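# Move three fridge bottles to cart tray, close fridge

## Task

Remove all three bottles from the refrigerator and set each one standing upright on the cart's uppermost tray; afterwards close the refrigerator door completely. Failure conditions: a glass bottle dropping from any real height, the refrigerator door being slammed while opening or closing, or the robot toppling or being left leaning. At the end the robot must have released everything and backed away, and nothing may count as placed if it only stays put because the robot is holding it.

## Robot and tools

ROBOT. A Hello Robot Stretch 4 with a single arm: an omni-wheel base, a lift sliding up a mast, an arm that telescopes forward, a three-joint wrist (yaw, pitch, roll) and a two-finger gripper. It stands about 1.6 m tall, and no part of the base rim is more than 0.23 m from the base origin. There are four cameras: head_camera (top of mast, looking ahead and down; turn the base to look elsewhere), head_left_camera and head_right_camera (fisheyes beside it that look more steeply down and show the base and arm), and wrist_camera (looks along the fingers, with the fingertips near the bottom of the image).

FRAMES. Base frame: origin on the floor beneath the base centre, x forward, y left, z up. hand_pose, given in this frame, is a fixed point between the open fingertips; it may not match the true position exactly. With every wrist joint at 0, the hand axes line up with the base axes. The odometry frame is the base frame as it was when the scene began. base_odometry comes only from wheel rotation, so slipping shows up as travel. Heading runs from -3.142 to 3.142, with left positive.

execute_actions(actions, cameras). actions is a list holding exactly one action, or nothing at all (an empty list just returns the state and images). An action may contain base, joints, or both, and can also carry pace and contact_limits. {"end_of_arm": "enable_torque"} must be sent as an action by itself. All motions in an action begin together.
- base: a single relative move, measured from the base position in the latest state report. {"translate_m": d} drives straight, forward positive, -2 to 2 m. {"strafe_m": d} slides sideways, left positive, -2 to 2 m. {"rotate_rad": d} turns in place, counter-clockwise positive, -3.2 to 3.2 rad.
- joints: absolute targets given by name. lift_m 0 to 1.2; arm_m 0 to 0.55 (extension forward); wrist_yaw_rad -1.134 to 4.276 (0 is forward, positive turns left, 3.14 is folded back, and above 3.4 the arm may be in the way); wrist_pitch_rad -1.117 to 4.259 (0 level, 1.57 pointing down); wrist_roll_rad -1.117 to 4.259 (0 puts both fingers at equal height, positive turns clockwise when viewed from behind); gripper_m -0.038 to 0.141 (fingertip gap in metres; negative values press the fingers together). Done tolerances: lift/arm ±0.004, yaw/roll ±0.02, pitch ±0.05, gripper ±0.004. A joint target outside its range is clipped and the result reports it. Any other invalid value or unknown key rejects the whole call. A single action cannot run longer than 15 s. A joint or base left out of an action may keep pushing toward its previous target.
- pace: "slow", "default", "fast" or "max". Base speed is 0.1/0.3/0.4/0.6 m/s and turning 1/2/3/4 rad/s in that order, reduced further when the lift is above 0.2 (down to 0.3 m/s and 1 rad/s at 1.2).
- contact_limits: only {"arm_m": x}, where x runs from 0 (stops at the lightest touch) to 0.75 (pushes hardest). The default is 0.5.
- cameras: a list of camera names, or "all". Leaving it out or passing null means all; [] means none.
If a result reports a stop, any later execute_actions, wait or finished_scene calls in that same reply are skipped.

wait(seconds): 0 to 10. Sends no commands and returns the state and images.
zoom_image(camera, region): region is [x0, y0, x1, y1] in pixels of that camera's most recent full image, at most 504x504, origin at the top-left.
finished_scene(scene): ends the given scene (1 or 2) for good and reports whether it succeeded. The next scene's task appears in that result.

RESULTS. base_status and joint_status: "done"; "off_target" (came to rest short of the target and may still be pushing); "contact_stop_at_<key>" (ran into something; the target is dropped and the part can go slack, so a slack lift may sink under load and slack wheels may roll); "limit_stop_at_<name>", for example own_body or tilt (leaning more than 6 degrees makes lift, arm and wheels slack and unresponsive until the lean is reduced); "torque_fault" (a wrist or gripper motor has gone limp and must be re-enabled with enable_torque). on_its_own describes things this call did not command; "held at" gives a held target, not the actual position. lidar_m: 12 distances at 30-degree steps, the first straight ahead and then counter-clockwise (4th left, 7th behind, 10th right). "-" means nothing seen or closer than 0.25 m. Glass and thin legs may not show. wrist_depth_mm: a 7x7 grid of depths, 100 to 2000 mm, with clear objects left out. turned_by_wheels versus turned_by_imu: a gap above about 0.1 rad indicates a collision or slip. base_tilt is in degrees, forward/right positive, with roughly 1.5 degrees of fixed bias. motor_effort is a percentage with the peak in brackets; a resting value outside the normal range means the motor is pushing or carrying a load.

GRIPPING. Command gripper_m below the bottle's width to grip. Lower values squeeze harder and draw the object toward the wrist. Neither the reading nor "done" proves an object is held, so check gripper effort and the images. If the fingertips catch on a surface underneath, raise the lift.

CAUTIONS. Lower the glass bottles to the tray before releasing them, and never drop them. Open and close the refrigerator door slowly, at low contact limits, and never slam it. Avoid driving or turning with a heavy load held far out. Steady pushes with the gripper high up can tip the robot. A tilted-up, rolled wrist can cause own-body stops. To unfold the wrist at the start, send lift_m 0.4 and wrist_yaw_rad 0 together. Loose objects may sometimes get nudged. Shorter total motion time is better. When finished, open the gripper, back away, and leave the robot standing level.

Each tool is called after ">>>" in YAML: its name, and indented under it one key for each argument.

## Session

>>> execute_actions:
  actions: []

Scene clock: 0.00 s.
base_odometry: x=+0.000 y=+0.000 heading=+0.000 (m, m, rad; odometry frame)
turned_by_wheels: +0.000 (rad since the last result)
turned_by_imu: +0.000 (rad since the last result)
base_tilt: forward=-0.3 right=-0.1 (deg)
lidar_m: 1.63 2.00 2.11 0.79 0.76 0.85 1.18 1.15 1.27 1.24 0.91 3.35
base_status: not commanded
joint_positions: lift_m=+0.187 arm_m=+0.003 wrist_yaw_rad=+3.253 wrist_pitch_rad=+0.013 wrist_roll_rad=+0.006 gripper_m=+0.057
joint_status: not commanded
motor_effort: lift_m=+19 arm_m=+0 wrist_yaw_rad=+0 wrist_pitch_rad=-6 wrist_roll_rad=+0 gripper_m=-2 wheel_0=+0 wheel_1=+0 wheel_2=+0 (%)
hand_pose: x=-0.1228 y=+0.0549 z=+0.3610 quat_wxyz=(-0.056, -0.007, +0.003, +0.998) (m; base frame)
wrist_depth_mm: - 134 133 1397 1618 1756 1537 / - - 132 1430 1618 1708 904 / - 107 131 1397 1537 1366 1430 / - 116 131 1430 1576 1708 1576 / 133 131 1281 1397 1576 1708 1537 / 219 1182 219 1366 1499 1537 1499 / 220 1008 946 1008 191 1078 1098
pictures: head_camera, head_left_camera, head_right_camera, wrist_camera
Images, in order (width x height): head_camera 420x560, head_left_camera 420x672, head_right_camera 420x672, wrist_camera 616x392.

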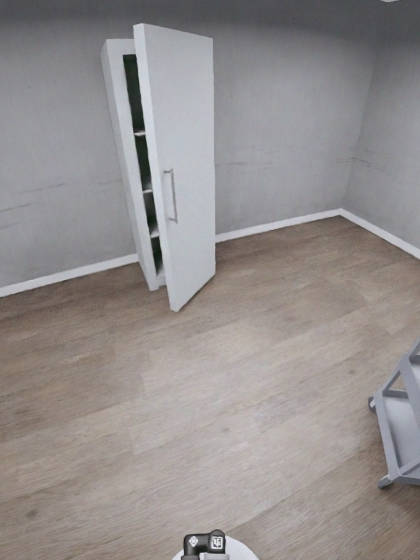

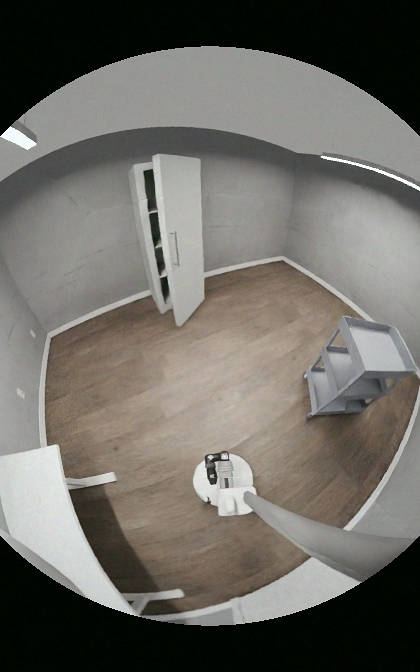

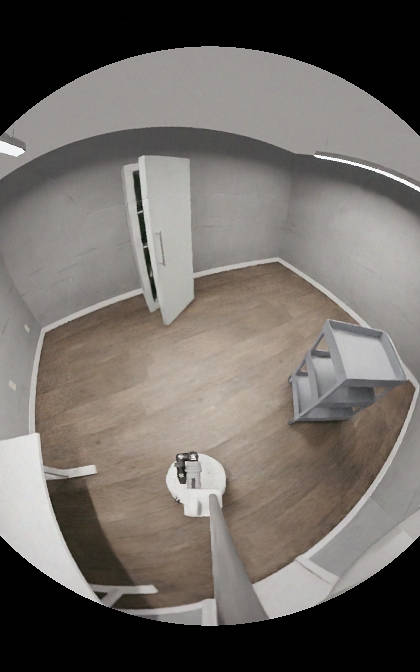

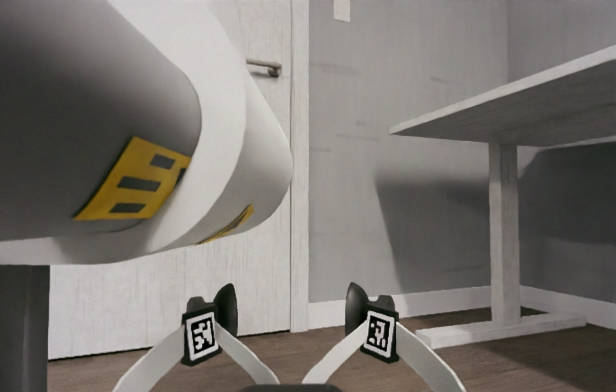

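>>> execute_actions:
  actions:
    - {"base":{"rotate_rad":0.5},"joints":{"lift_m":0.5,"wrist_yaw_rad":0,"gripper_m":0}}
  cameras: []

>>> execute_actions:
  actions:
    - {"base":{"translate_m":1.45},"pace":"fast"}
  cameras: []

>>> execute_actions:
  actions:
    - {"base":{"strafe_m":0.2}}
  cameras: []

>>> execute_actions:
  actions:
    - {"base":{"rotate_rad":-1.2},"pace":"slow"}

Scene clock: 2.90 s.
base_odometry: x=+0.000 y=+0.000 heading=+0.500 (m, m, rad; odometry frame)
turned_by_wheels: +0.500 (rad since the last result)
turned_by_imu: +0.505 (rad since the last result)
base_tilt: forward=-0.4 right=-0.1 (deg)
lidar_m: 1.67 2.15 0.81 0.76 0.83 1.18 1.15 1.28 1.32 0.89 3.33 1.65
base_status: done
joint_positions: lift_m=+0.500 arm_m=+0.003 wrist_yaw_rad=+0.000 wrist_pitch_rad=+0.013 wrist_roll_rad=+0.006 gripper_m=+0.000
joint_status: all done
motor_effort: lift_m=+21(22) arm_m=+0(0) wrist_yaw_rad=+0(10) wrist_pitch_rad=-7(7) wrist_roll_rad=+0(0) gripper_m=-7(5) wheel_0=-3(10) wheel_1=+0(7) wheel_2=+0(8) (%)
hand_pose: x=+0.4621 y=-0.0873 z=+0.6742 quat_wxyz=(+1.000, +0.003, +0.007, +0.000) (m; base frame)
wrist_depth_mm: - - - - 1499 1708 - / - - - - 1464 1708 - / - - - - 1430 1661 - / - - - - 1464 1661 - / - - - - 1430 1661 - / - - - 206 1430 1661 - / 1863 1863 177 186 175 1661 1863
pictures: none
No camera images: the call's "cameras" was empty. Leave "cameras" out to get every camera's image.

Scene clock: 7.80 s.
base_odometry: x=+1.272 y=+0.695 heading=+0.500 (m, m, rad; odometry frame)
turned_by_wheels: +0.000 (rad since the last result)
turned_by_imu: -0.002 (rad since the last result)
base_tilt: forward=-0.3 right=+0.0 (deg)
lidar_m: 1.11 1.18 1.57 1.52 1.32 1.19 2.61 1.63 1.67 0.51 0.44 0.65
base_status: done
joint_positions: lift_m=+0.500 arm_m=+0.003 wrist_yaw_rad=+0.000 wrist_pitch_rad=+0.013 wrist_roll_rad=+0.006 gripper_m=+0.000
joint_status: not commanded
motor_effort: lift_m=+20(21) arm_m=+0(0) wrist_yaw_rad=+0(1) wrist_pitch_rad=-7(7) wrist_roll_rad=+0(1) gripper_m=-5(5) wheel_0=+4(10) wheel_1=+1(7) wheel_2=+1(13) (%)
hand_pose: x=+0.4621 y=-0.0874 z=+0.6742 quat_wxyz=(+1.000, +0.003, +0.007, +0.000) (m; base frame)
wrist_depth_mm: 891 878 904 904 904 525 373 / 904 891 904 904 904 525 373 / 891 878 891 891 891 525 370 / 891 878 878 878 891 525 370 / 891 891 878 891 878 525 373 / 878 878 878 206 878 525 370 / 878 878 178 185 175 525 370
pictures: none
No camera images: the call's "cameras" was empty. Leave "cameras" out to get every camera's image.

Scene clock: 9.73 s.
base_odometry: x=+1.177 y=+0.871 heading=+0.500 (m, m, rad; odometry frame)
turned_by_wheels: +0.000 (rad since the last result)
turned_by_imu: +0.000 (rad since the last result)
base_tilt: forward=-0.2 right=-0.1 (deg)
lidar_m: 1.11 1.21 1.34 1.31 1.28 1.07 2.60 1.79 1.78 0.66 0.64 0.77
base_status: done
joint_positions: lift_m=+0.500 arm_m=+0.003 wrist_yaw_rad=+0.000 wrist_pitch_rad=+0.013 wrist_roll_rad=+0.006 gripper_m=+0.000
joint_status: not commanded
motor_effort: lift_m=+20(20) arm_m=+0(0) wrist_yaw_rad=+0(0) wrist_pitch_rad=-6(7) wrist_roll_rad=+0(0) gripper_m=-5(5) wheel_0=-4(12) wheel_1=+1(10) wheel_2=+0(0) (%)
hand_pose: x=+0.4621 y=-0.0874 z=+0.6742 quat_wxyz=(+1.000, +0.003, +0.007, +0.000) (m; base frame)
wrist_depth_mm: 904 904 904 904 917 917 661 / 904 891 904 904 917 917 654 / 891 904 891 904 904 904 668 / 891 904 917 891 904 891 661 / 891 891 891 904 891 891 654 / 878 891 891 206 891 891 654 / 891 878 177 185 175 904 654
pictures: none
No camera images: the call's "cameras" was empty. Leave "cameras" out to get every camera's image.

Scene clock: 12.23 s.
base_odometry: x=+1.176 y=+0.871 heading=-0.699 (m, m, rad; odometry frame)
turned_by_wheels: -1.199 (rad since the last result)
turned_by_imu: -1.208 (rad since the last result)
base_tilt: forward=-0.4 right=-0.1 (deg)
lidar_m: 0.65 0.76 1.11 1.14 1.42 1.29 1.34 1.07 1.52 2.66 1.78 3.43
base_status: done
joint_positions: lift_m=+0.500 arm_m=+0.003 wrist_yaw_rad=+0.000 wrist_pitch_rad=+0.013 wrist_roll_rad=+0.006 gripper_m=+0.000
joint_status: not commanded
motor_effort: lift_m=+21(20) arm_m=+0(0) wrist_yaw_rad=+0(0) wrist_pitch_rad=-6(6) wrist_roll_rad=+0(0) gripper_m=-6(5) wheel_0=+5(9) wheel_1=+4(7) wheel_2=+3(6) (%)
hand_pose: x=+0.4621 y=-0.0874 z=+0.6742 quat_wxyz=(+1.000, +0.003, +0.007, +0.000) (m; base frame)
wrist_depth_mm: 1008 1060 976 488 - - - / 768 1008 960 480 - - - / 917 931 960 480 - - - / 1008 1025 960 - - - - / 1008 1042 946 - - - - / 798 891 931 206 - - - / 960 1025 178 186 175 1863 1808
pictures: head_camera, head_left_camera, head_right_camera, wrist_camera
Images, in order (width x height): head_camera 420x560, head_left_camera 420x672, head_right_camera 420x672, wrist_camera 616x392.

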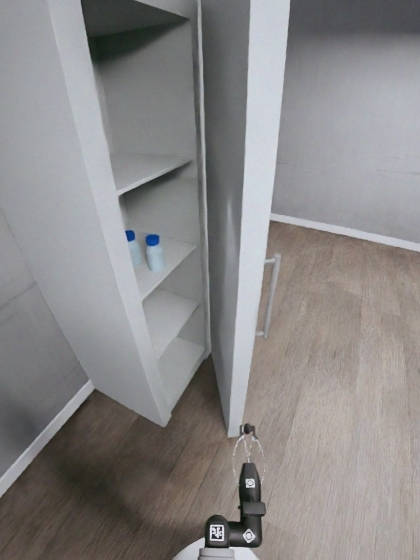

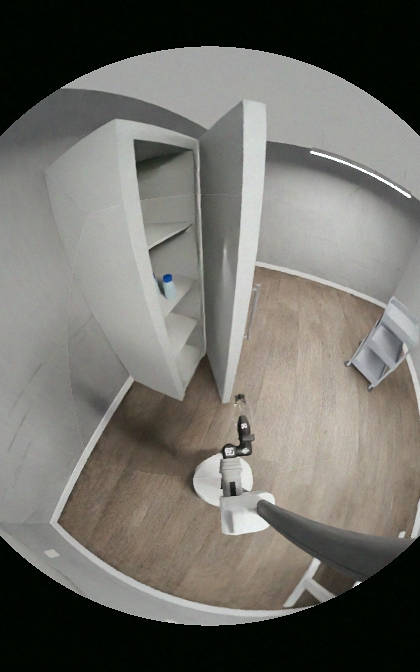

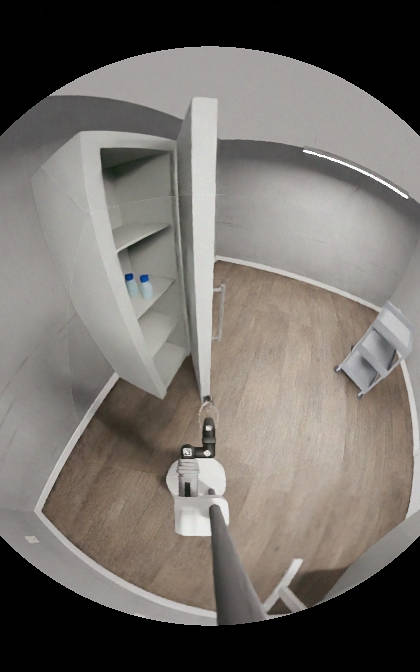

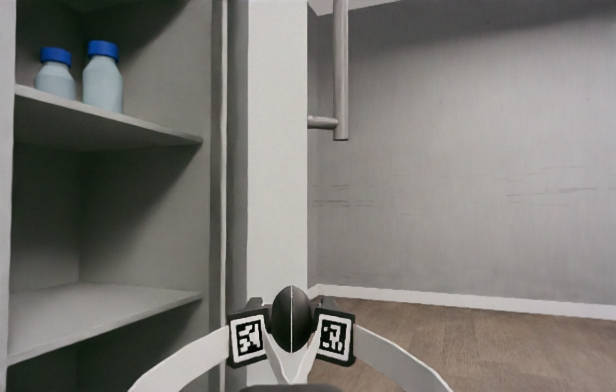

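>>> execute_actions:
  actions:
    - {"base":{"strafe_m":0.12},"joints":{"arm_m":0.15}}
  cameras: []

>>> execute_actions:
  actions:
    - {"joints":{"arm_m":0.42}}
  cameras: []

>>> execute_actions:
  actions:
    - {"base":{"strafe_m":-0.22},"pace":"slow"}
  cameras: ["head_camera"]

>>> execute_actions:
  actions:
    - {"base":{"translate_m":0.3},"pace":"slow"}
  cameras: ["head_camera","head_left_camera"]

Scene clock: 14.07 s.
base_odometry: x=+1.254 y=+0.963 heading=-0.699 (m, m, rad; odometry frame)
turned_by_wheels: +0.000 (rad since the last result)
turned_by_imu: +0.000 (rad since the last result)
base_tilt: forward=-0.4 right=+0.0 (deg)
lidar_m: 0.66 0.73 1.01 1.04 1.32 1.26 1.30 1.18 1.35 1.97 1.90 0.69
base_status: done
joint_positions: lift_m=+0.500 arm_m=+0.149 wrist_yaw_rad=+0.000 wrist_pitch_rad=+0.013 wrist_roll_rad=+0.006 gripper_m=+0.000
joint_status: all done
motor_effort: lift_m=+20(21) arm_m=+8(8) wrist_yaw_rad=+0(1) wrist_pitch_rad=-8(7) wrist_roll_rad=+1(0) gripper_m=-5(6) wheel_0=-4(11) wheel_1=+2(10) wheel_2=+0(3) (%)
hand_pose: x=+0.6080 y=-0.0874 z=+0.6742 quat_wxyz=(+1.000, +0.003, +0.007, +0.000) (m; base frame)
wrist_depth_mm: 621 891 854 530 285 342 - / 449 603 854 530 283 340 - / 699 891 831 530 282 - - / 842 931 854 525 281 - - / 842 917 831 521 278 - - / 715 788 788 206 278 - - / 473 549 177 186 175 1618 1863
pictures: none
No camera images: the call's "cameras" was empty. Leave "cameras" out to get every camera's image.

Scene clock: 16.00 s.
base_odometry: x=+1.254 y=+0.963 heading=-0.699 (m, m, rad; odometry frame)
turned_by_wheels: +0.000 (rad since the last result)
turned_by_imu: +0.001 (rad since the last result)
base_tilt: forward=-0.3 right=-0.1 (deg)
lidar_m: 0.65 0.71 1.01 1.03 1.31 1.26 1.29 1.16 1.36 2.00 1.88 0.66
base_status: not commanded
joint_positions: lift_m=+0.500 arm_m=+0.419 wrist_yaw_rad=+0.000 wrist_pitch_rad=+0.013 wrist_roll_rad=+0.006 gripper_m=+0.000
joint_status: all done
motor_effort: lift_m=+20(20) arm_m=+7(8) wrist_yaw_rad=+0(1) wrist_pitch_rad=-7(7) wrist_roll_rad=+0(1) gripper_m=-5(5) wheel_0=-4(4) wheel_1=+2(2) wheel_2=-1(0) (%)
hand_pose: x=+0.8780 y=-0.0874 z=+0.6743 quat_wxyz=(+1.000, +0.003, +0.007, +0.000) (m; base frame)
wrist_depth_mm: 355 597 564 319 166 115 - / 512 517 569 317 166 115 - / 676 615 569 315 165 115 - / 668 609 564 312 165 114 - / 668 609 559 312 164 114 - / 668 603 554 206 164 114 - / 508 504 177 186 153 113 -
pictures: none
No camera images: the call's "cameras" was empty. Leave "cameras" out to get every camera's image.

Scene clock: 19.37 s.
base_odometry: x=+1.112 y=+0.794 heading=-0.699 (m, m, rad; odometry frame)
turned_by_wheels: +0.000 (rad since the last result)
turned_by_imu: +0.002 (rad since the last result)
base_tilt: forward=-0.3 right=+0.0 (deg)
lidar_m: 0.91 0.82 1.21 1.26 1.44 1.33 1.38 1.03 1.74 2.56 1.70 0.88
base_status: done
joint_positions: lift_m=+0.500 arm_m=+0.419 wrist_yaw_rad=+0.000 wrist_pitch_rad=+0.013 wrist_roll_rad=+0.006 gripper_m=+0.000
joint_status: not commanded
motor_effort: lift_m=+20(21) arm_m=+7(7) wrist_yaw_rad=-1(10) wrist_pitch_rad=-5(7) wrist_roll_rad=+0(0) gripper_m=-5(8) wheel_0=+6(13) wheel_1=-4(7) wheel_2=+1(0) (%)
hand_pose: x=+0.8780 y=-0.0873 z=+0.6743 quat_wxyz=(+1.000, +0.003, +0.007, +0.000) (m; base frame)
wrist_depth_mm: 569 554 436 359 306 266 240 / 535 544 433 357 303 265 239 / 559 539 430 355 301 265 237 / 554 535 427 355 301 263 239 / 549 535 427 351 301 263 238 / 549 530 421 206 298 262 237 / 535 525 177 186 175 260 236
pictures: head_camera
Images, in order (width x height): head_camera 420x560.

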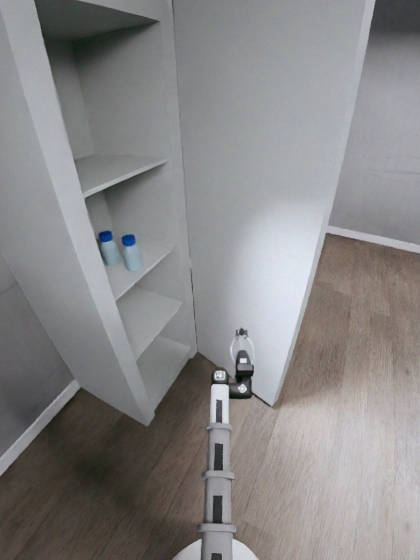

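Scene clock: 23.63 s.
base_odometry: x=+1.342 y=+0.602 heading=-0.697 (m, m, rad; odometry frame)
turned_by_wheels: +0.001 (rad since the last result)
turned_by_imu: +0.091 (rad since the last result)
base_tilt: forward=-0.3 right=+0.1 (deg)
lidar_m: 0.77 0.56 0.86 1.12 1.53 1.60 1.47 1.29 2.65 1.62 1.57 0.79
base_status: done
joint_positions: lift_m=+0.500 arm_m=+0.418 wrist_yaw_rad=-0.004 wrist_pitch_rad=+0.014 wrist_roll_rad=+0.006 gripper_m=+0.000
joint_status: not commanded
motor_effort: lift_m=+20(20) arm_m=+10(10) wrist_yaw_rad=+11(48) wrist_pitch_rad=-7(8) wrist_roll_rad=+0(1) gripper_m=-6(6) wheel_0=+19(27) wheel_1=+11(16) wheel_2=-11(22) (%)
hand_pose: x=+0.8773 y=-0.0886 z=+0.6741 quat_wxyz=(+1.000, +0.003, +0.007, -0.002) (m; base frame)
wrist_depth_mm: 285 293 255 226 204 186 173 / 282 290 253 226 203 185 172 / 282 289 253 225 202 184 172 / 279 286 252 224 202 183 172 / 277 285 251 224 200 182 171 / 276 283 241 208 200 182 170 / 274 271 179 175 164 181 169
pictures: head_camera, head_left_camera
Images, in order (width x height): head_camera 420x560, head_left_camera 420x672.

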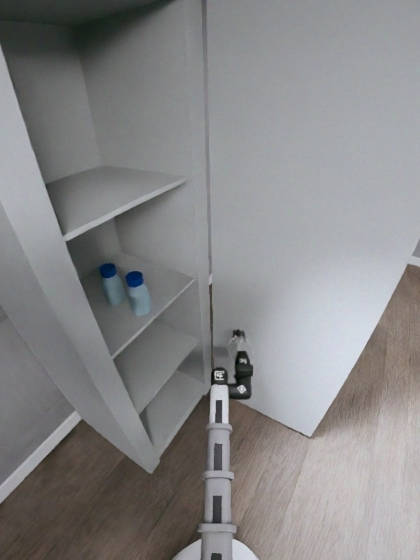

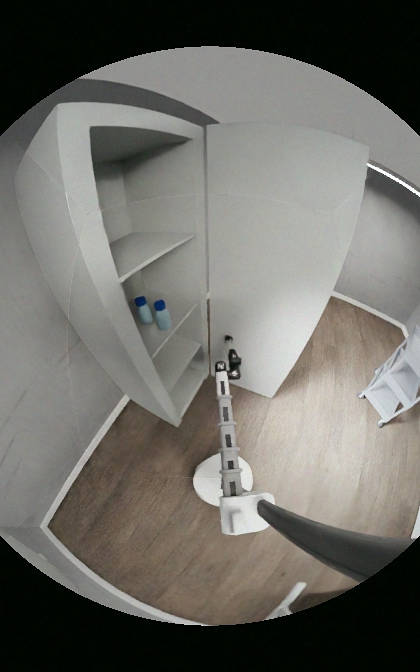

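>>> execute_actions:
  actions:
    - {"joints":{"arm_m":0.01,"lift_m":0.92,"wrist_pitch_rad":0.3,"gripper_m":0.11},"base":{"strafe_m":-0.3}}
  cameras: []

>>> execute_actions:
  actions:
    - {"base":{"rotate_rad":1.11},"pace":"slow"}
  cameras: []

>>> execute_actions:
  actions:
    - {"base":{"translate_m":-0.15}}
  cameras: []

>>> execute_actions:
  actions:
    - {"base":{"strafe_m":-0.5}}

Scene clock: 26.57 s.
base_odometry: x=+1.149 y=+0.372 heading=-0.697 (m, m, rad; odometry frame)
turned_by_wheels: +0.000 (rad since the last result)
turned_by_imu: +0.004 (rad since the last result)
base_tilt: forward=-0.3 right=+0.0 (deg)
lidar_m: 0.68 0.83 0.77 1.38 1.85 1.76 1.20 1.37 2.39 1.33 1.29 0.68
base_status: done
joint_positions: lift_m=+0.920 arm_m=+0.011 wrist_yaw_rad=+0.000 wrist_pitch_rad=+0.302 wrist_roll_rad=+0.006 gripper_m=+0.110
joint_status: all done
motor_effort: lift_m=+21(23) arm_m=-8(9) wrist_yaw_rad=+1(13) wrist_pitch_rad=-6(22) wrist_roll_rad=+0(0) gripper_m=-1(6) wheel_0=+3(25) wheel_1=-1(11) wheel_2=-1(11) (%)
hand_pose: x=+0.4577 y=-0.0875 z=+1.0121 quat_wxyz=(+0.989, +0.003, +0.151, -0.001) (m; base frame)
wrist_depth_mm: 597 521 462 413 389 - - / 627 544 480 427 402 - - / 654 564 496 442 418 - - / 676 603 517 459 445 - - / 707 627 539 473 480 - - / 741 634 554 496 224 - - / 788 654 569 492 488 1618 1708
pictures: none
No camera images: the call's "cameras" was empty. Leave "cameras" out to get every camera's image.

Scene clock: 28.97 s.
base_odometry: x=+1.149 y=+0.372 heading=+0.412 (m, m, rad; odometry frame)
turned_by_wheels: +1.109 (rad since the last result)
turned_by_imu: +1.119 (rad since the last result)
base_tilt: forward=-0.2 right=+0.0 (deg)
lidar_m: 0.79 1.42 1.79 1.73 1.23 1.43 2.38 1.31 1.33 0.68 0.68 0.81
base_status: done
joint_positions: lift_m=+0.920 arm_m=+0.011 wrist_yaw_rad=+0.000 wrist_pitch_rad=+0.302 wrist_roll_rad=+0.006 gripper_m=+0.110
joint_status: not commanded
motor_effort: lift_m=+21(21) arm_m=-8(8) wrist_yaw_rad=+1(1) wrist_pitch_rad=-7(7) wrist_roll_rad=+1(1) gripper_m=+0(0) wheel_0=-7(10) wheel_1=-2(6) wheel_2=-2(5) (%)
hand_pose: x=+0.4577 y=-0.0874 z=+1.0121 quat_wxyz=(+0.989, +0.003, +0.151, +0.000) (m; base frame)
wrist_depth_mm: 1008 1008 1008 991 842 904 809 / 1042 1042 1060 1008 917 946 809 / 1098 1098 1078 1060 960 946 820 / 1118 1138 1118 1118 878 634 798 / 1182 1160 1160 1160 661 634 668 / 1229 1205 1229 1138 224 1042 809 / 1255 1229 1255 603 831 878 820
pictures: none
No camera images: the call's "cameras" was empty. Leave "cameras" out to get every camera's image.

Scene clock: 30.80 s.
base_odometry: x=+1.012 y=+0.312 heading=+0.411 (m, m, rad; odometry frame)
turned_by_wheels: -0.001 (rad since the last result)
turned_by_imu: +0.000 (rad since the last result)
base_tilt: forward=-0.3 right=-0.1 (deg)
lidar_m: 0.91 1.54 1.82 1.75 1.13 1.45 2.22 1.24 1.23 2.99 0.70 0.95
base_status: done
joint_positions: lift_m=+0.920 arm_m=+0.011 wrist_yaw_rad=+0.000 wrist_pitch_rad=+0.302 wrist_roll_rad=+0.006 gripper_m=+0.110
joint_status: not commanded
motor_effort: lift_m=+21(21) arm_m=-8(8) wrist_yaw_rad=+1(1) wrist_pitch_rad=-7(5) wrist_roll_rad=+0(0) gripper_m=-2(1) wheel_0=-5(10) wheel_1=-3(6) wheel_2=+0(10) (%)
hand_pose: x=+0.4577 y=-0.0874 z=+1.0121 quat_wxyz=(+0.989, +0.003, +0.151, +0.000) (m; base frame)
wrist_depth_mm: 1160 1138 1138 1138 991 976 798 / 1205 1182 1182 976 1060 1078 809 / 1229 1229 1205 750 1078 1025 798 / 1281 1281 1281 707 878 798 778 / 1336 1336 1308 741 1182 1160 809 / 1397 1366 1397 768 224 1078 798 / 1430 1430 1430 768 831 878 820
pictures: none
No camera images: the call's "cameras" was empty. Leave "cameras" out to get every camera's image.

Scene clock: 33.80 s.
base_odometry: x=+1.211 y=-0.146 heading=+0.411 (m, m, rad; odometry frame)
turned_by_wheels: +0.000 (rad since the last result)
turned_by_imu: +0.002 (rad since the last result)
base_tilt: forward=-0.3 right=+0.0 (deg)
lidar_m: 0.73 0.97 2.20 2.01 1.58 2.27 1.03 0.89 2.56 2.48 0.41 0.28
base_status: done
joint_positions: lift_m=+0.920 arm_m=+0.011 wrist_yaw_rad=+0.000 wrist_pitch_rad=+0.302 wrist_roll_rad=+0.006 gripper_m=+0.110
joint_status: not commanded
motor_effort: lift_m=+21(21) arm_m=-8(8) wrist_yaw_rad=+1(1) wrist_pitch_rad=-5(5) wrist_roll_rad=+0(0) gripper_m=-1(1) wheel_0=+4(13) wheel_1=+1(10) wheel_2=-1(1) (%)
hand_pose: x=+0.4577 y=-0.0874 z=+1.0121 quat_wxyz=(+0.989, +0.003, +0.151, +0.000) (m; base frame)
wrist_depth_mm: 615 866 1008 866 362 181 138 / 634 917 1042 1042 357 181 137 / 661 931 1060 1060 355 180 137 / 683 809 759 788 353 179 136 / 707 931 1182 1138 351 179 136 / 741 759 1138 1025 248 178 136 / 1430 768 820 768 272 160 135
pictures: head_camera, head_left_camera, head_right_camera, wrist_camera
Images, in order (width x height): head_camera 420x560, head_left_camera 420x672, head_right_camera 420x672, wrist_camera 616x392.

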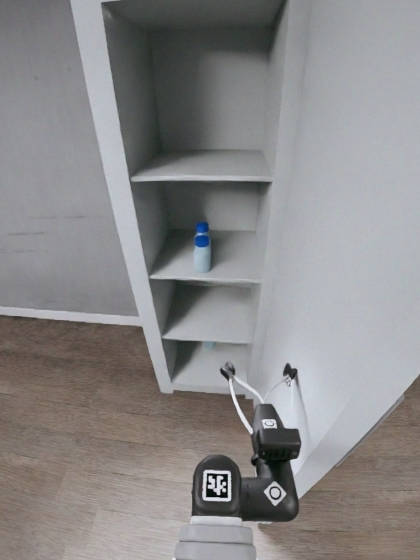

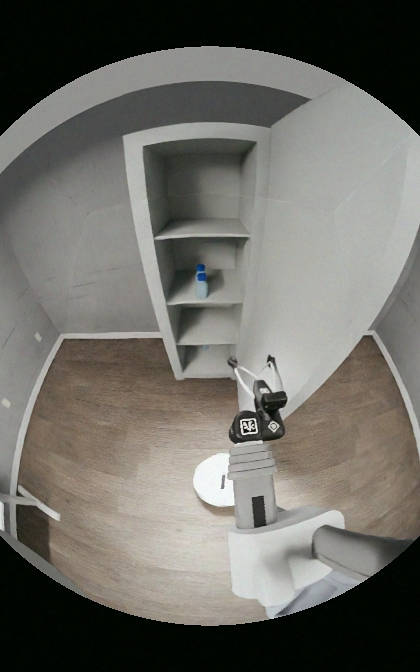

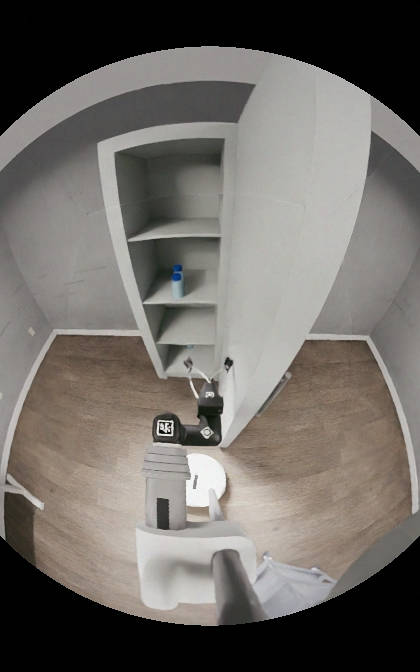

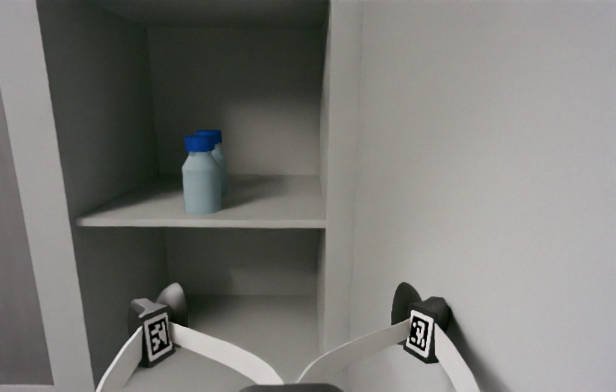

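>>> execute_actions:
  actions:
    - {"base":{"strafe_m":0.15},"joints":{"lift_m":0.9}}
  cameras: []

>>> execute_actions:
  actions:
    - {"base":{"translate_m":0.15},"joints":{"arm_m":0.25}}
  cameras: ["wrist_camera"]

Scene clock: 35.73 s.
base_odometry: x=+1.152 y=-0.009 heading=+0.411 (m, m, rad; odometry frame)
turned_by_wheels: +0.000 (rad since the last result)
turned_by_imu: +0.000 (rad since the last result)
base_tilt: forward=-0.4 right=-0.1 (deg)
lidar_m: 0.89 1.53 2.19 1.97 1.46 2.07 2.27 0.97 2.72 2.63 0.41 0.43
base_status: done
joint_positions: lift_m=+0.900 arm_m=+0.011 wrist_yaw_rad=+0.000 wrist_pitch_rad=+0.302 wrist_roll_rad=+0.006 gripper_m=+0.110
joint_status: all done
motor_effort: lift_m=+16(19) arm_m=-8(8) wrist_yaw_rad=+0(1) wrist_pitch_rad=-7(8) wrist_roll_rad=+0(0) gripper_m=-2(1) wheel_0=-4(12) wheel_1=+1(11) wheel_2=+0(0) (%)
hand_pose: x=+0.4577 y=-0.0874 z=+0.9925 quat_wxyz=(+0.989, +0.003, +0.151, +0.000) (m; base frame)
wrist_depth_mm: 1118 615 960 1008 831 512 357 / 1182 634 1042 1060 820 508 357 / 1205 668 1078 1078 809 508 355 / 1255 699 878 809 723 508 355 / 1336 715 1160 1160 798 504 355 / 1366 723 1042 1118 224 469 355 / 1397 778 809 831 778 442 353
pictures: none
No camera images: the call's "cameras" was empty. Leave "cameras" out to get every camera's image.

Scene clock: 37.57 s.
base_odometry: x=+1.289 y=+0.051 heading=+0.412 (m, m, rad; odometry frame)
turned_by_wheels: +0.001 (rad since the last result)
turned_by_imu: +0.001 (rad since the last result)
base_tilt: forward=-0.3 right=+0.0 (deg)
lidar_m: 0.75 0.82 1.97 2.09 1.52 1.98 2.39 1.09 2.69 2.63 0.32 0.47
base_status: done
joint_positions: lift_m=+0.900 arm_m=+0.249 wrist_yaw_rad=+0.000 wrist_pitch_rad=+0.302 wrist_roll_rad=+0.006 gripper_m=+0.110
joint_status: all done
motor_effort: lift_m=+16(16) arm_m=+7(8) wrist_yaw_rad=+0(0) wrist_pitch_rad=-6(7) wrist_roll_rad=+1(0) gripper_m=-2(1) wheel_0=+6(9) wheel_1=+3(6) wheel_2=+0(10) (%)
hand_pose: x=+0.6950 y=-0.0874 z=+0.9925 quat_wxyz=(+0.989, +0.003, +0.151, +0.000) (m; base frame)
wrist_depth_mm: 366 544 654 654 661 455 319 / 368 549 683 683 676 455 317 / 368 554 699 707 699 449 317 / 366 554 707 647 723 449 315 / 368 484 477 449 517 445 314 / 353 355 362 359 224 370 315 / 353 336 798 336 768 368 325
pictures: wrist_camera
Images, in order (width x height): wrist_camera 616x392.

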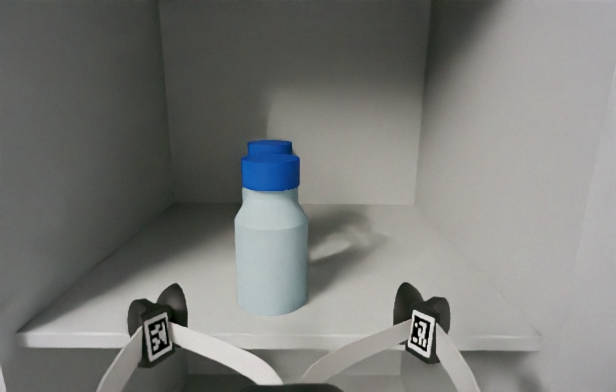

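>>> execute_actions:
  actions:
    - {"base":{"strafe_m":0.018},"joints":{"arm_m":0.42,"lift_m":0.888},"pace":"slow"}
  cameras: ["wrist_camera"]

>>> execute_actions:
  actions:
    - {"joints":{"gripper_m":0.01}}
  cameras: []

>>> execute_actions:
  actions:
    - {"joints":{"lift_m":0.92}}
  cameras: ["wrist_camera"]

>>> execute_actions:
  actions:
    - {"joints":{"arm_m":0.01},"base":{"translate_m":-0.15}}
  cameras: ["wrist_camera"]

>>> execute_actions:
  actions:
    - {"base":{"rotate_rad":3.0},"pace":"slow"}
  cameras: []

>>> execute_actions:
  actions:
    - {"base":{"rotate_rad":0.65}}
  cameras: ["head_camera","wrist_camera"]

Scene clock: 40.97 s.
base_odometry: x=+1.282 y=+0.068 heading=+0.412 (m, m, rad; odometry frame)
turned_by_wheels: +0.000 (rad since the last result)
turned_by_imu: +0.001 (rad since the last result)
base_tilt: forward=-0.3 right=-0.1 (deg)
lidar_m: 0.75 1.40 1.96 2.08 1.51 1.92 2.39 1.09 2.73 2.65 0.36 0.50
base_status: done
joint_positions: lift_m=+0.888 arm_m=+0.419 wrist_yaw_rad=+0.000 wrist_pitch_rad=+0.302 wrist_roll_rad=+0.006 gripper_m=+0.110
joint_status: all done
motor_effort: lift_m=+16(16) arm_m=+8(7) wrist_yaw_rad=+1(1) wrist_pitch_rad=-6(8) wrist_roll_rad=+0(0) gripper_m=-2(1) wheel_0=-6(9) wheel_1=+4(5) wheel_2=+0(1) (%)
hand_pose: x=+0.8649 y=-0.0874 z=+0.9806 quat_wxyz=(+0.989, +0.003, +0.151, +0.000) (m; base frame)
wrist_depth_mm: 329 496 496 500 504 496 357 / 329 496 521 517 521 508 355 / 330 496 535 535 539 508 357 / 330 496 554 179 559 508 355 / 332 442 445 181 480 455 355 / 317 332 208 180 224 359 336 / 277 257 191 176 260 272 283
pictures: wrist_camera
Images, in order (width x height): wrist_camera 616x392.

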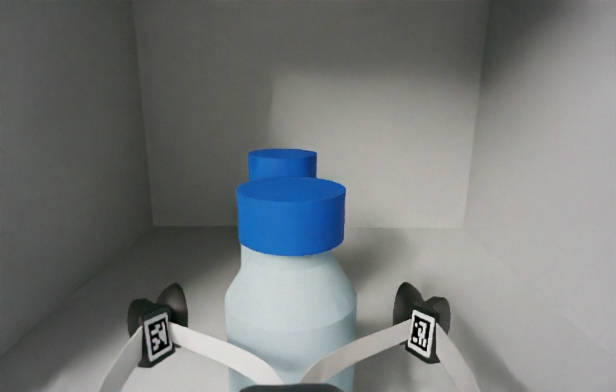

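Scene clock: 42.80 s.
base_odometry: x=+1.282 y=+0.068 heading=+0.412 (m, m, rad; odometry frame)
turned_by_wheels: +0.000 (rad since the last result)
turned_by_imu: +0.001 (rad since the last result)
base_tilt: forward=-0.3 right=-0.2 (deg)
lidar_m: 0.76 1.40 2.01 2.07 1.51 1.92 2.39 1.11 2.74 2.66 0.36 0.50
base_status: not commanded
joint_positions: lift_m=+0.888 arm_m=+0.419 wrist_yaw_rad=+0.000 wrist_pitch_rad=+0.307 wrist_roll_rad=+0.006 gripper_m=+0.010
joint_status: all done
motor_effort: lift_m=+18(18) arm_m=+7(8) wrist_yaw_rad=-1(0) wrist_pitch_rad=-20(20) wrist_roll_rad=+1(0) gripper_m=-22(21) wheel_0=-6(6) wheel_1=+4(4) wheel_2=+0(0) (%)
hand_pose: x=+0.8646 y=-0.0874 z=+0.9792 quat_wxyz=(+0.988, +0.003, +0.153, +0.000) (m; base frame)
wrist_depth_mm: 330 492 500 500 500 496 357 / 329 496 517 517 521 508 357 / 329 492 535 530 539 508 357 / 330 500 554 160 559 508 355 / 330 433 430 160 469 442 355 / 317 343 179 163 208 347 334 / 272 168 167 158 179 255 278
pictures: none
No camera images: the call's "cameras" was empty. Leave "cameras" out to get every camera's image.

Scene clock: 43.73 s.
base_odometry: x=+1.282 y=+0.068 heading=+0.412 (m, m, rad; odometry frame)
turned_by_wheels: +0.000 (rad since the last result)
turned_by_imu: +0.000 (rad since the last result)
base_tilt: forward=-0.3 right=+0.1 (deg)
lidar_m: 0.76 1.40 2.00 2.08 1.50 1.90 2.38 1.07 2.73 2.65 0.33 0.47
base_status: not commanded
joint_positions: lift_m=+0.920 arm_m=+0.419 wrist_yaw_rad=+0.000 wrist_pitch_rad=+0.307 wrist_roll_rad=+0.006 gripper_m=+0.010
joint_status: all done
motor_effort: lift_m=+23(24) arm_m=+7(7) wrist_yaw_rad=+0(0) wrist_pitch_rad=-20(20) wrist_roll_rad=+1(0) gripper_m=-23(23) wheel_0=-6(6) wheel_1=+4(4) wheel_2=+0(0) (%)
hand_pose: x=+0.8646 y=-0.0874 z=+1.0107 quat_wxyz=(+0.988, +0.003, +0.153, +0.000) (m; base frame)
wrist_depth_mm: 329 492 496 504 504 496 357 / 329 492 517 517 517 508 357 / 330 500 530 535 535 508 357 / 332 496 549 160 559 508 355 / 330 473 504 160 544 484 355 / 332 399 179 162 208 407 355 / 306 168 167 158 179 298 324
pictures: wrist_camera
Images, in order (width x height): wrist_camera 616x392.

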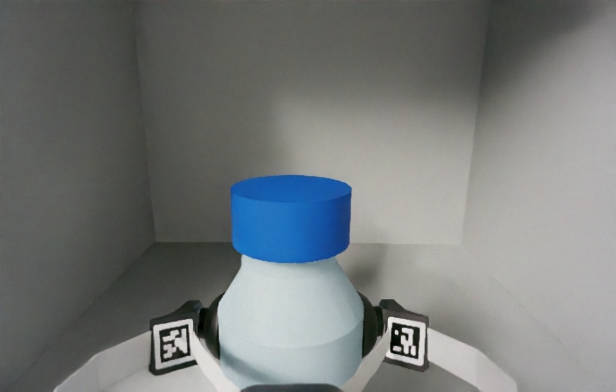

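Scene clock: 46.03 s.
base_odometry: x=+1.144 y=+0.008 heading=+0.411 (m, m, rad; odometry frame)
turned_by_wheels: -0.001 (rad since the last result)
turned_by_imu: +0.001 (rad since the last result)
base_tilt: forward=-0.3 right=+0.0 (deg)
lidar_m: 0.90 1.58 2.15 1.97 1.42 1.97 2.26 0.95 2.74 2.66 0.41 0.49
base_status: done
joint_positions: lift_m=+0.920 arm_m=+0.011 wrist_yaw_rad=+0.000 wrist_pitch_rad=+0.307 wrist_roll_rad=+0.006 gripper_m=+0.010
joint_status: all done
motor_effort: lift_m=+23(23) arm_m=-8(9) wrist_yaw_rad=+0(1) wrist_pitch_rad=-20(21) wrist_roll_rad=+0(0) gripper_m=-22(21) wheel_0=-4(11) wheel_1=-3(6) wheel_2=+0(10) (%)
hand_pose: x=+0.4572 y=-0.0875 z=+1.0106 quat_wxyz=(+0.988, +0.003, +0.153, -0.001) (m; base frame)
wrist_depth_mm: 1138 621 917 1008 788 549 387 / 1160 640 1042 1060 891 544 387 / 1229 668 1098 1098 878 549 382 / 1281 715 759 160 768 544 379 / 1308 723 878 160 866 544 382 / 1366 1336 179 163 208 539 382 / 1397 168 167 158 179 445 379
pictures: wrist_camera
Images, in order (width x height): wrist_camera 616x392.

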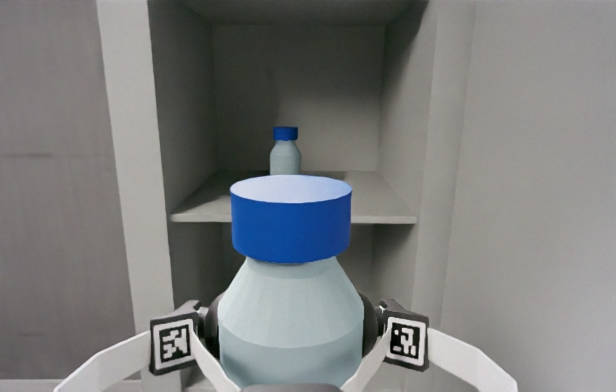

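Scene clock: 50.30 s.
base_odometry: x=+1.144 y=+0.008 heading=-2.873 (m, m, rad; odometry frame)
turned_by_wheels: +2.999 (rad since the last result)
turned_by_imu: +3.025 (rad since the last result)
base_tilt: forward=-0.2 right=-0.1 (deg)
lidar_m: 2.27 1.00 0.97 2.64 0.45 0.42 0.91 0.94 1.93 2.08 1.41 1.71
base_status: done
joint_positions: lift_m=+0.920 arm_m=+0.011 wrist_yaw_rad=+0.000 wrist_pitch_rad=+0.307 wrist_roll_rad=+0.006 gripper_m=+0.010
joint_status: not commanded
motor_effort: lift_m=+23(23) arm_m=-8(8) wrist_yaw_rad=-1(0) wrist_pitch_rad=-19(20) wrist_roll_rad=+0(0) gripper_m=-22(22) wheel_0=-5(9) wheel_1=-3(9) wheel_2=-4(8) (%)
hand_pose: x=+0.4573 y=-0.0873 z=+1.0107 quat_wxyz=(+0.988, +0.003, +0.153, +0.000) (m; base frame)
wrist_depth_mm: 1756 1756 1808 1863 1921 - - / 1808 1863 1921 1983 - - - / 1921 1921 - - - - - / 1983 - - 160 - - 1808 / - - - 160 - - - / - - 180 162 208 - - / 1576 167 167 158 179 1499 1708
pictures: none
No camera images: the call's "cameras" was empty. Leave "cameras" out to get every camera's image.

Scene clock: 51.77 s.
base_odometry: x=+1.144 y=+0.008 heading=-2.224 (m, m, rad; odometry frame)
turned_by_wheels: +0.649 (rad since the last result)
turned_by_imu: +0.655 (rad since the last result)
base_tilt: forward=-0.2 right=-0.1 (deg)
lidar_m: 0.97 2.74 2.66 0.41 0.49 0.91 1.57 2.18 2.07 1.42 1.95 2.26
base_status: done
joint_positions: lift_m=+0.920 arm_m=+0.011 wrist_yaw_rad=+0.000 wrist_pitch_rad=+0.307 wrist_roll_rad=+0.006 gripper_m=+0.010
joint_status: not commanded
motor_effort: lift_m=+23(23) arm_m=-8(8) wrist_yaw_rad=-1(3) wrist_pitch_rad=-21(20) wrist_roll_rad=+0(1) gripper_m=-22(22) wheel_0=-5(10) wheel_1=-3(8) wheel_2=-2(9) (%)
hand_pose: x=+0.4573 y=-0.0874 z=+1.0107 quat_wxyz=(+0.988, +0.003, +0.153, +0.000) (m; base frame)
wrist_depth_mm: - - - - 1921 1708 1576 / - - - - 1921 1808 1618 / - - - - - 1808 1708 / - - 1160 160 - 1863 1708 / - - 788 160 - 1921 1756 / - - 179 162 209 1983 1808 / 1618 167 167 158 179 1537 1661
pictures: head_camera, wrist_camera
Images, in order (width x height): head_camera 420x560, wrist_camera 616x392.

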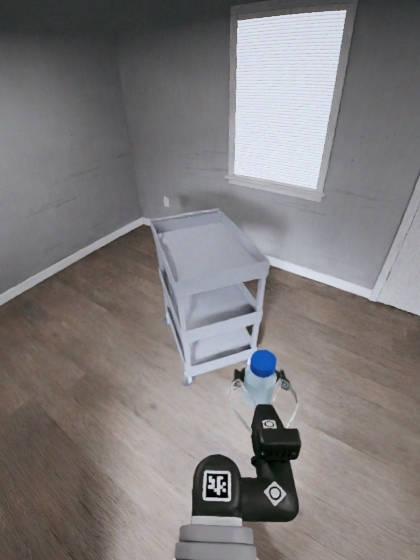

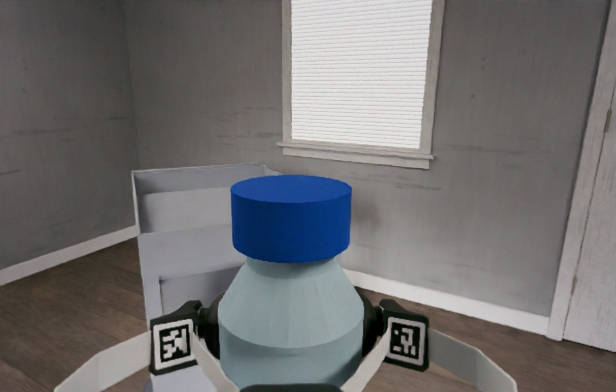

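>>> execute_actions:
  actions:
    - {"base":{"rotate_rad":0.08}}
  cameras: []

>>> execute_actions:
  actions:
    - {"base":{"translate_m":0.4},"joints":{"arm_m":0.5}}
  cameras: []

>>> execute_actions:
  actions:
    - {"joints":{"lift_m":0.8},"pace":"slow"}
  cameras: ["head_camera","wrist_camera"]

Scene clock: 52.73 s.
base_odometry: x=+1.144 y=+0.008 heading=-2.144 (m, m, rad; odometry frame)
turned_by_wheels: +0.079 (rad since the last result)
turned_by_imu: +0.080 (rad since the last result)
base_tilt: forward=-0.3 right=+0.0 (deg)
lidar_m: 0.98 2.69 2.62 0.42 0.52 0.89 1.58 2.14 1.69 1.43 2.17 2.26
base_status: done
joint_positions: lift_m=+0.920 arm_m=+0.011 wrist_yaw_rad=+0.000 wrist_pitch_rad=+0.307 wrist_roll_rad=+0.006 gripper_m=+0.010
joint_status: not commanded
motor_effort: lift_m=+23(23) arm_m=-8(8) wrist_yaw_rad=+0(2) wrist_pitch_rad=-21(21) wrist_roll_rad=+0(0) gripper_m=-23(24) wheel_0=-6(9) wheel_1=-3(7) wheel_2=-2(8) (%)
hand_pose: x=+0.4573 y=-0.0874 z=+1.0107 quat_wxyz=(+0.988, +0.003, +0.153, +0.000) (m; base frame)
wrist_depth_mm: - - - - 1983 1756 1618 / - - - - - 1808 1618 / - - - - - 1863 1661 / - - 1160 160 - 1863 1661 / - - 778 161 - 1983 1756 / - - 179 163 209 1983 1808 / 1661 168 167 158 179 1576 1708
pictures: none
No camera images: the call's "cameras" was empty. Leave "cameras" out to get every camera's image.

Scene clock: 55.57 s.
base_odometry: x=+0.927 y=-0.328 heading=-2.144 (m, m, rad; odometry frame)
turned_by_wheels: +0.001 (rad since the last result)
turned_by_imu: +0.000 (rad since the last result)
base_tilt: forward=-0.4 right=+0.0 (deg)
lidar_m: 0.58 2.43 2.41 2.34 0.59 0.63 1.97 2.36 1.57 1.65 1.97 0.69
base_status: done
joint_positions: lift_m=+0.920 arm_m=+0.499 wrist_yaw_rad=+0.000 wrist_pitch_rad=+0.307 wrist_roll_rad=+0.006 gripper_m=+0.010
joint_status: all done
motor_effort: lift_m=+23(23) arm_m=+7(8) wrist_yaw_rad=-1(1) wrist_pitch_rad=-20(20) wrist_roll_rad=+0(0) gripper_m=-24(22) wheel_0=+4(9) wheel_1=+2(5) wheel_2=+0(10) (%)
hand_pose: x=+0.9446 y=-0.0873 z=+1.0108 quat_wxyz=(+0.988, +0.003, +0.153, +0.000) (m; base frame)
wrist_depth_mm: 1756 1983 1756 1464 1308 1138 1042 / 1808 - 1708 1499 1336 1182 1042 / 1808 - 1808 1537 1366 1205 1098 / 1921 - 1921 160 1397 1205 1078 / 1921 - 615 159 1430 1281 1138 / 496 521 179 163 209 1308 1182 / 477 168 167 158 179 1281 1229
pictures: none
No camera images: the call's "cameras" was empty. Leave "cameras" out to get every camera's image.

Scene clock: 57.40 s.
base_odometry: x=+0.927 y=-0.328 heading=-2.144 (m, m, rad; odometry frame)
turned_by_wheels: +0.000 (rad since the last result)
turned_by_imu: +0.001 (rad since the last result)
base_tilt: forward=-0.2 right=-0.1 (deg)
lidar_m: 0.58 2.45 2.39 2.33 0.61 0.63 1.94 2.37 1.56 1.66 1.97 0.70
base_status: not commanded
joint_positions: lift_m=+0.800 arm_m=+0.499 wrist_yaw_rad=+0.000 wrist_pitch_rad=+0.307 wrist_roll_rad=+0.006 gripper_m=+0.010
joint_status: all done
motor_effort: lift_m=+18(21) arm_m=+7(7) wrist_yaw_rad=-1(0) wrist_pitch_rad=-20(20) wrist_roll_rad=+0(0) gripper_m=-20(22) wheel_0=+4(4) wheel_1=+3(2) wheel_2=+0(0) (%)
hand_pose: x=+0.9446 y=-0.0873 z=+0.8911 quat_wxyz=(+0.988, +0.003, +0.153, +0.000) (m; base frame)
wrist_depth_mm: 1808 1983 1661 1464 1281 1138 1025 / 1863 - 1808 1499 1308 1182 1060 / 1863 - 1808 1576 1336 1205 1098 / 1808 - 521 160 1397 1205 1098 / 462 488 500 160 427 1281 1160 / 394 397 179 162 208 312 1160 / 315 167 167 158 179 248 240
pictures: head_camera, wrist_camera
Images, in order (width x height): head_camera 420x560, wrist_camera 616x392.

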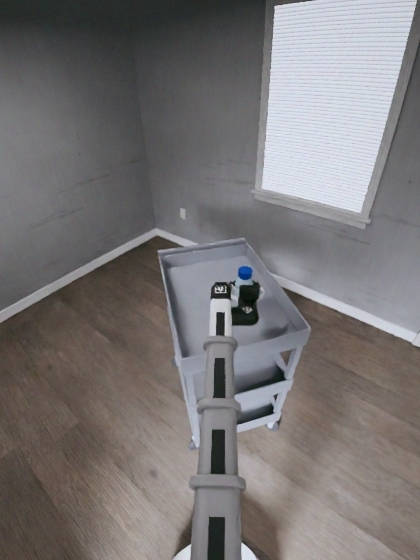

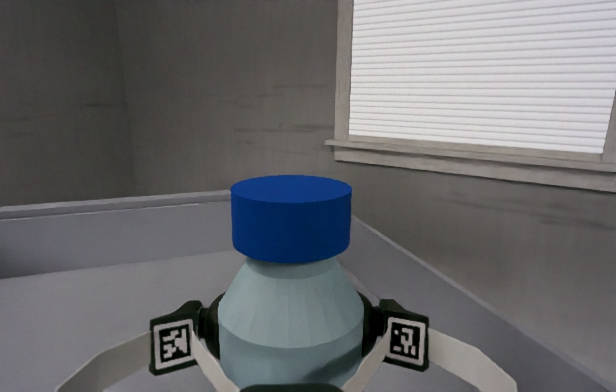

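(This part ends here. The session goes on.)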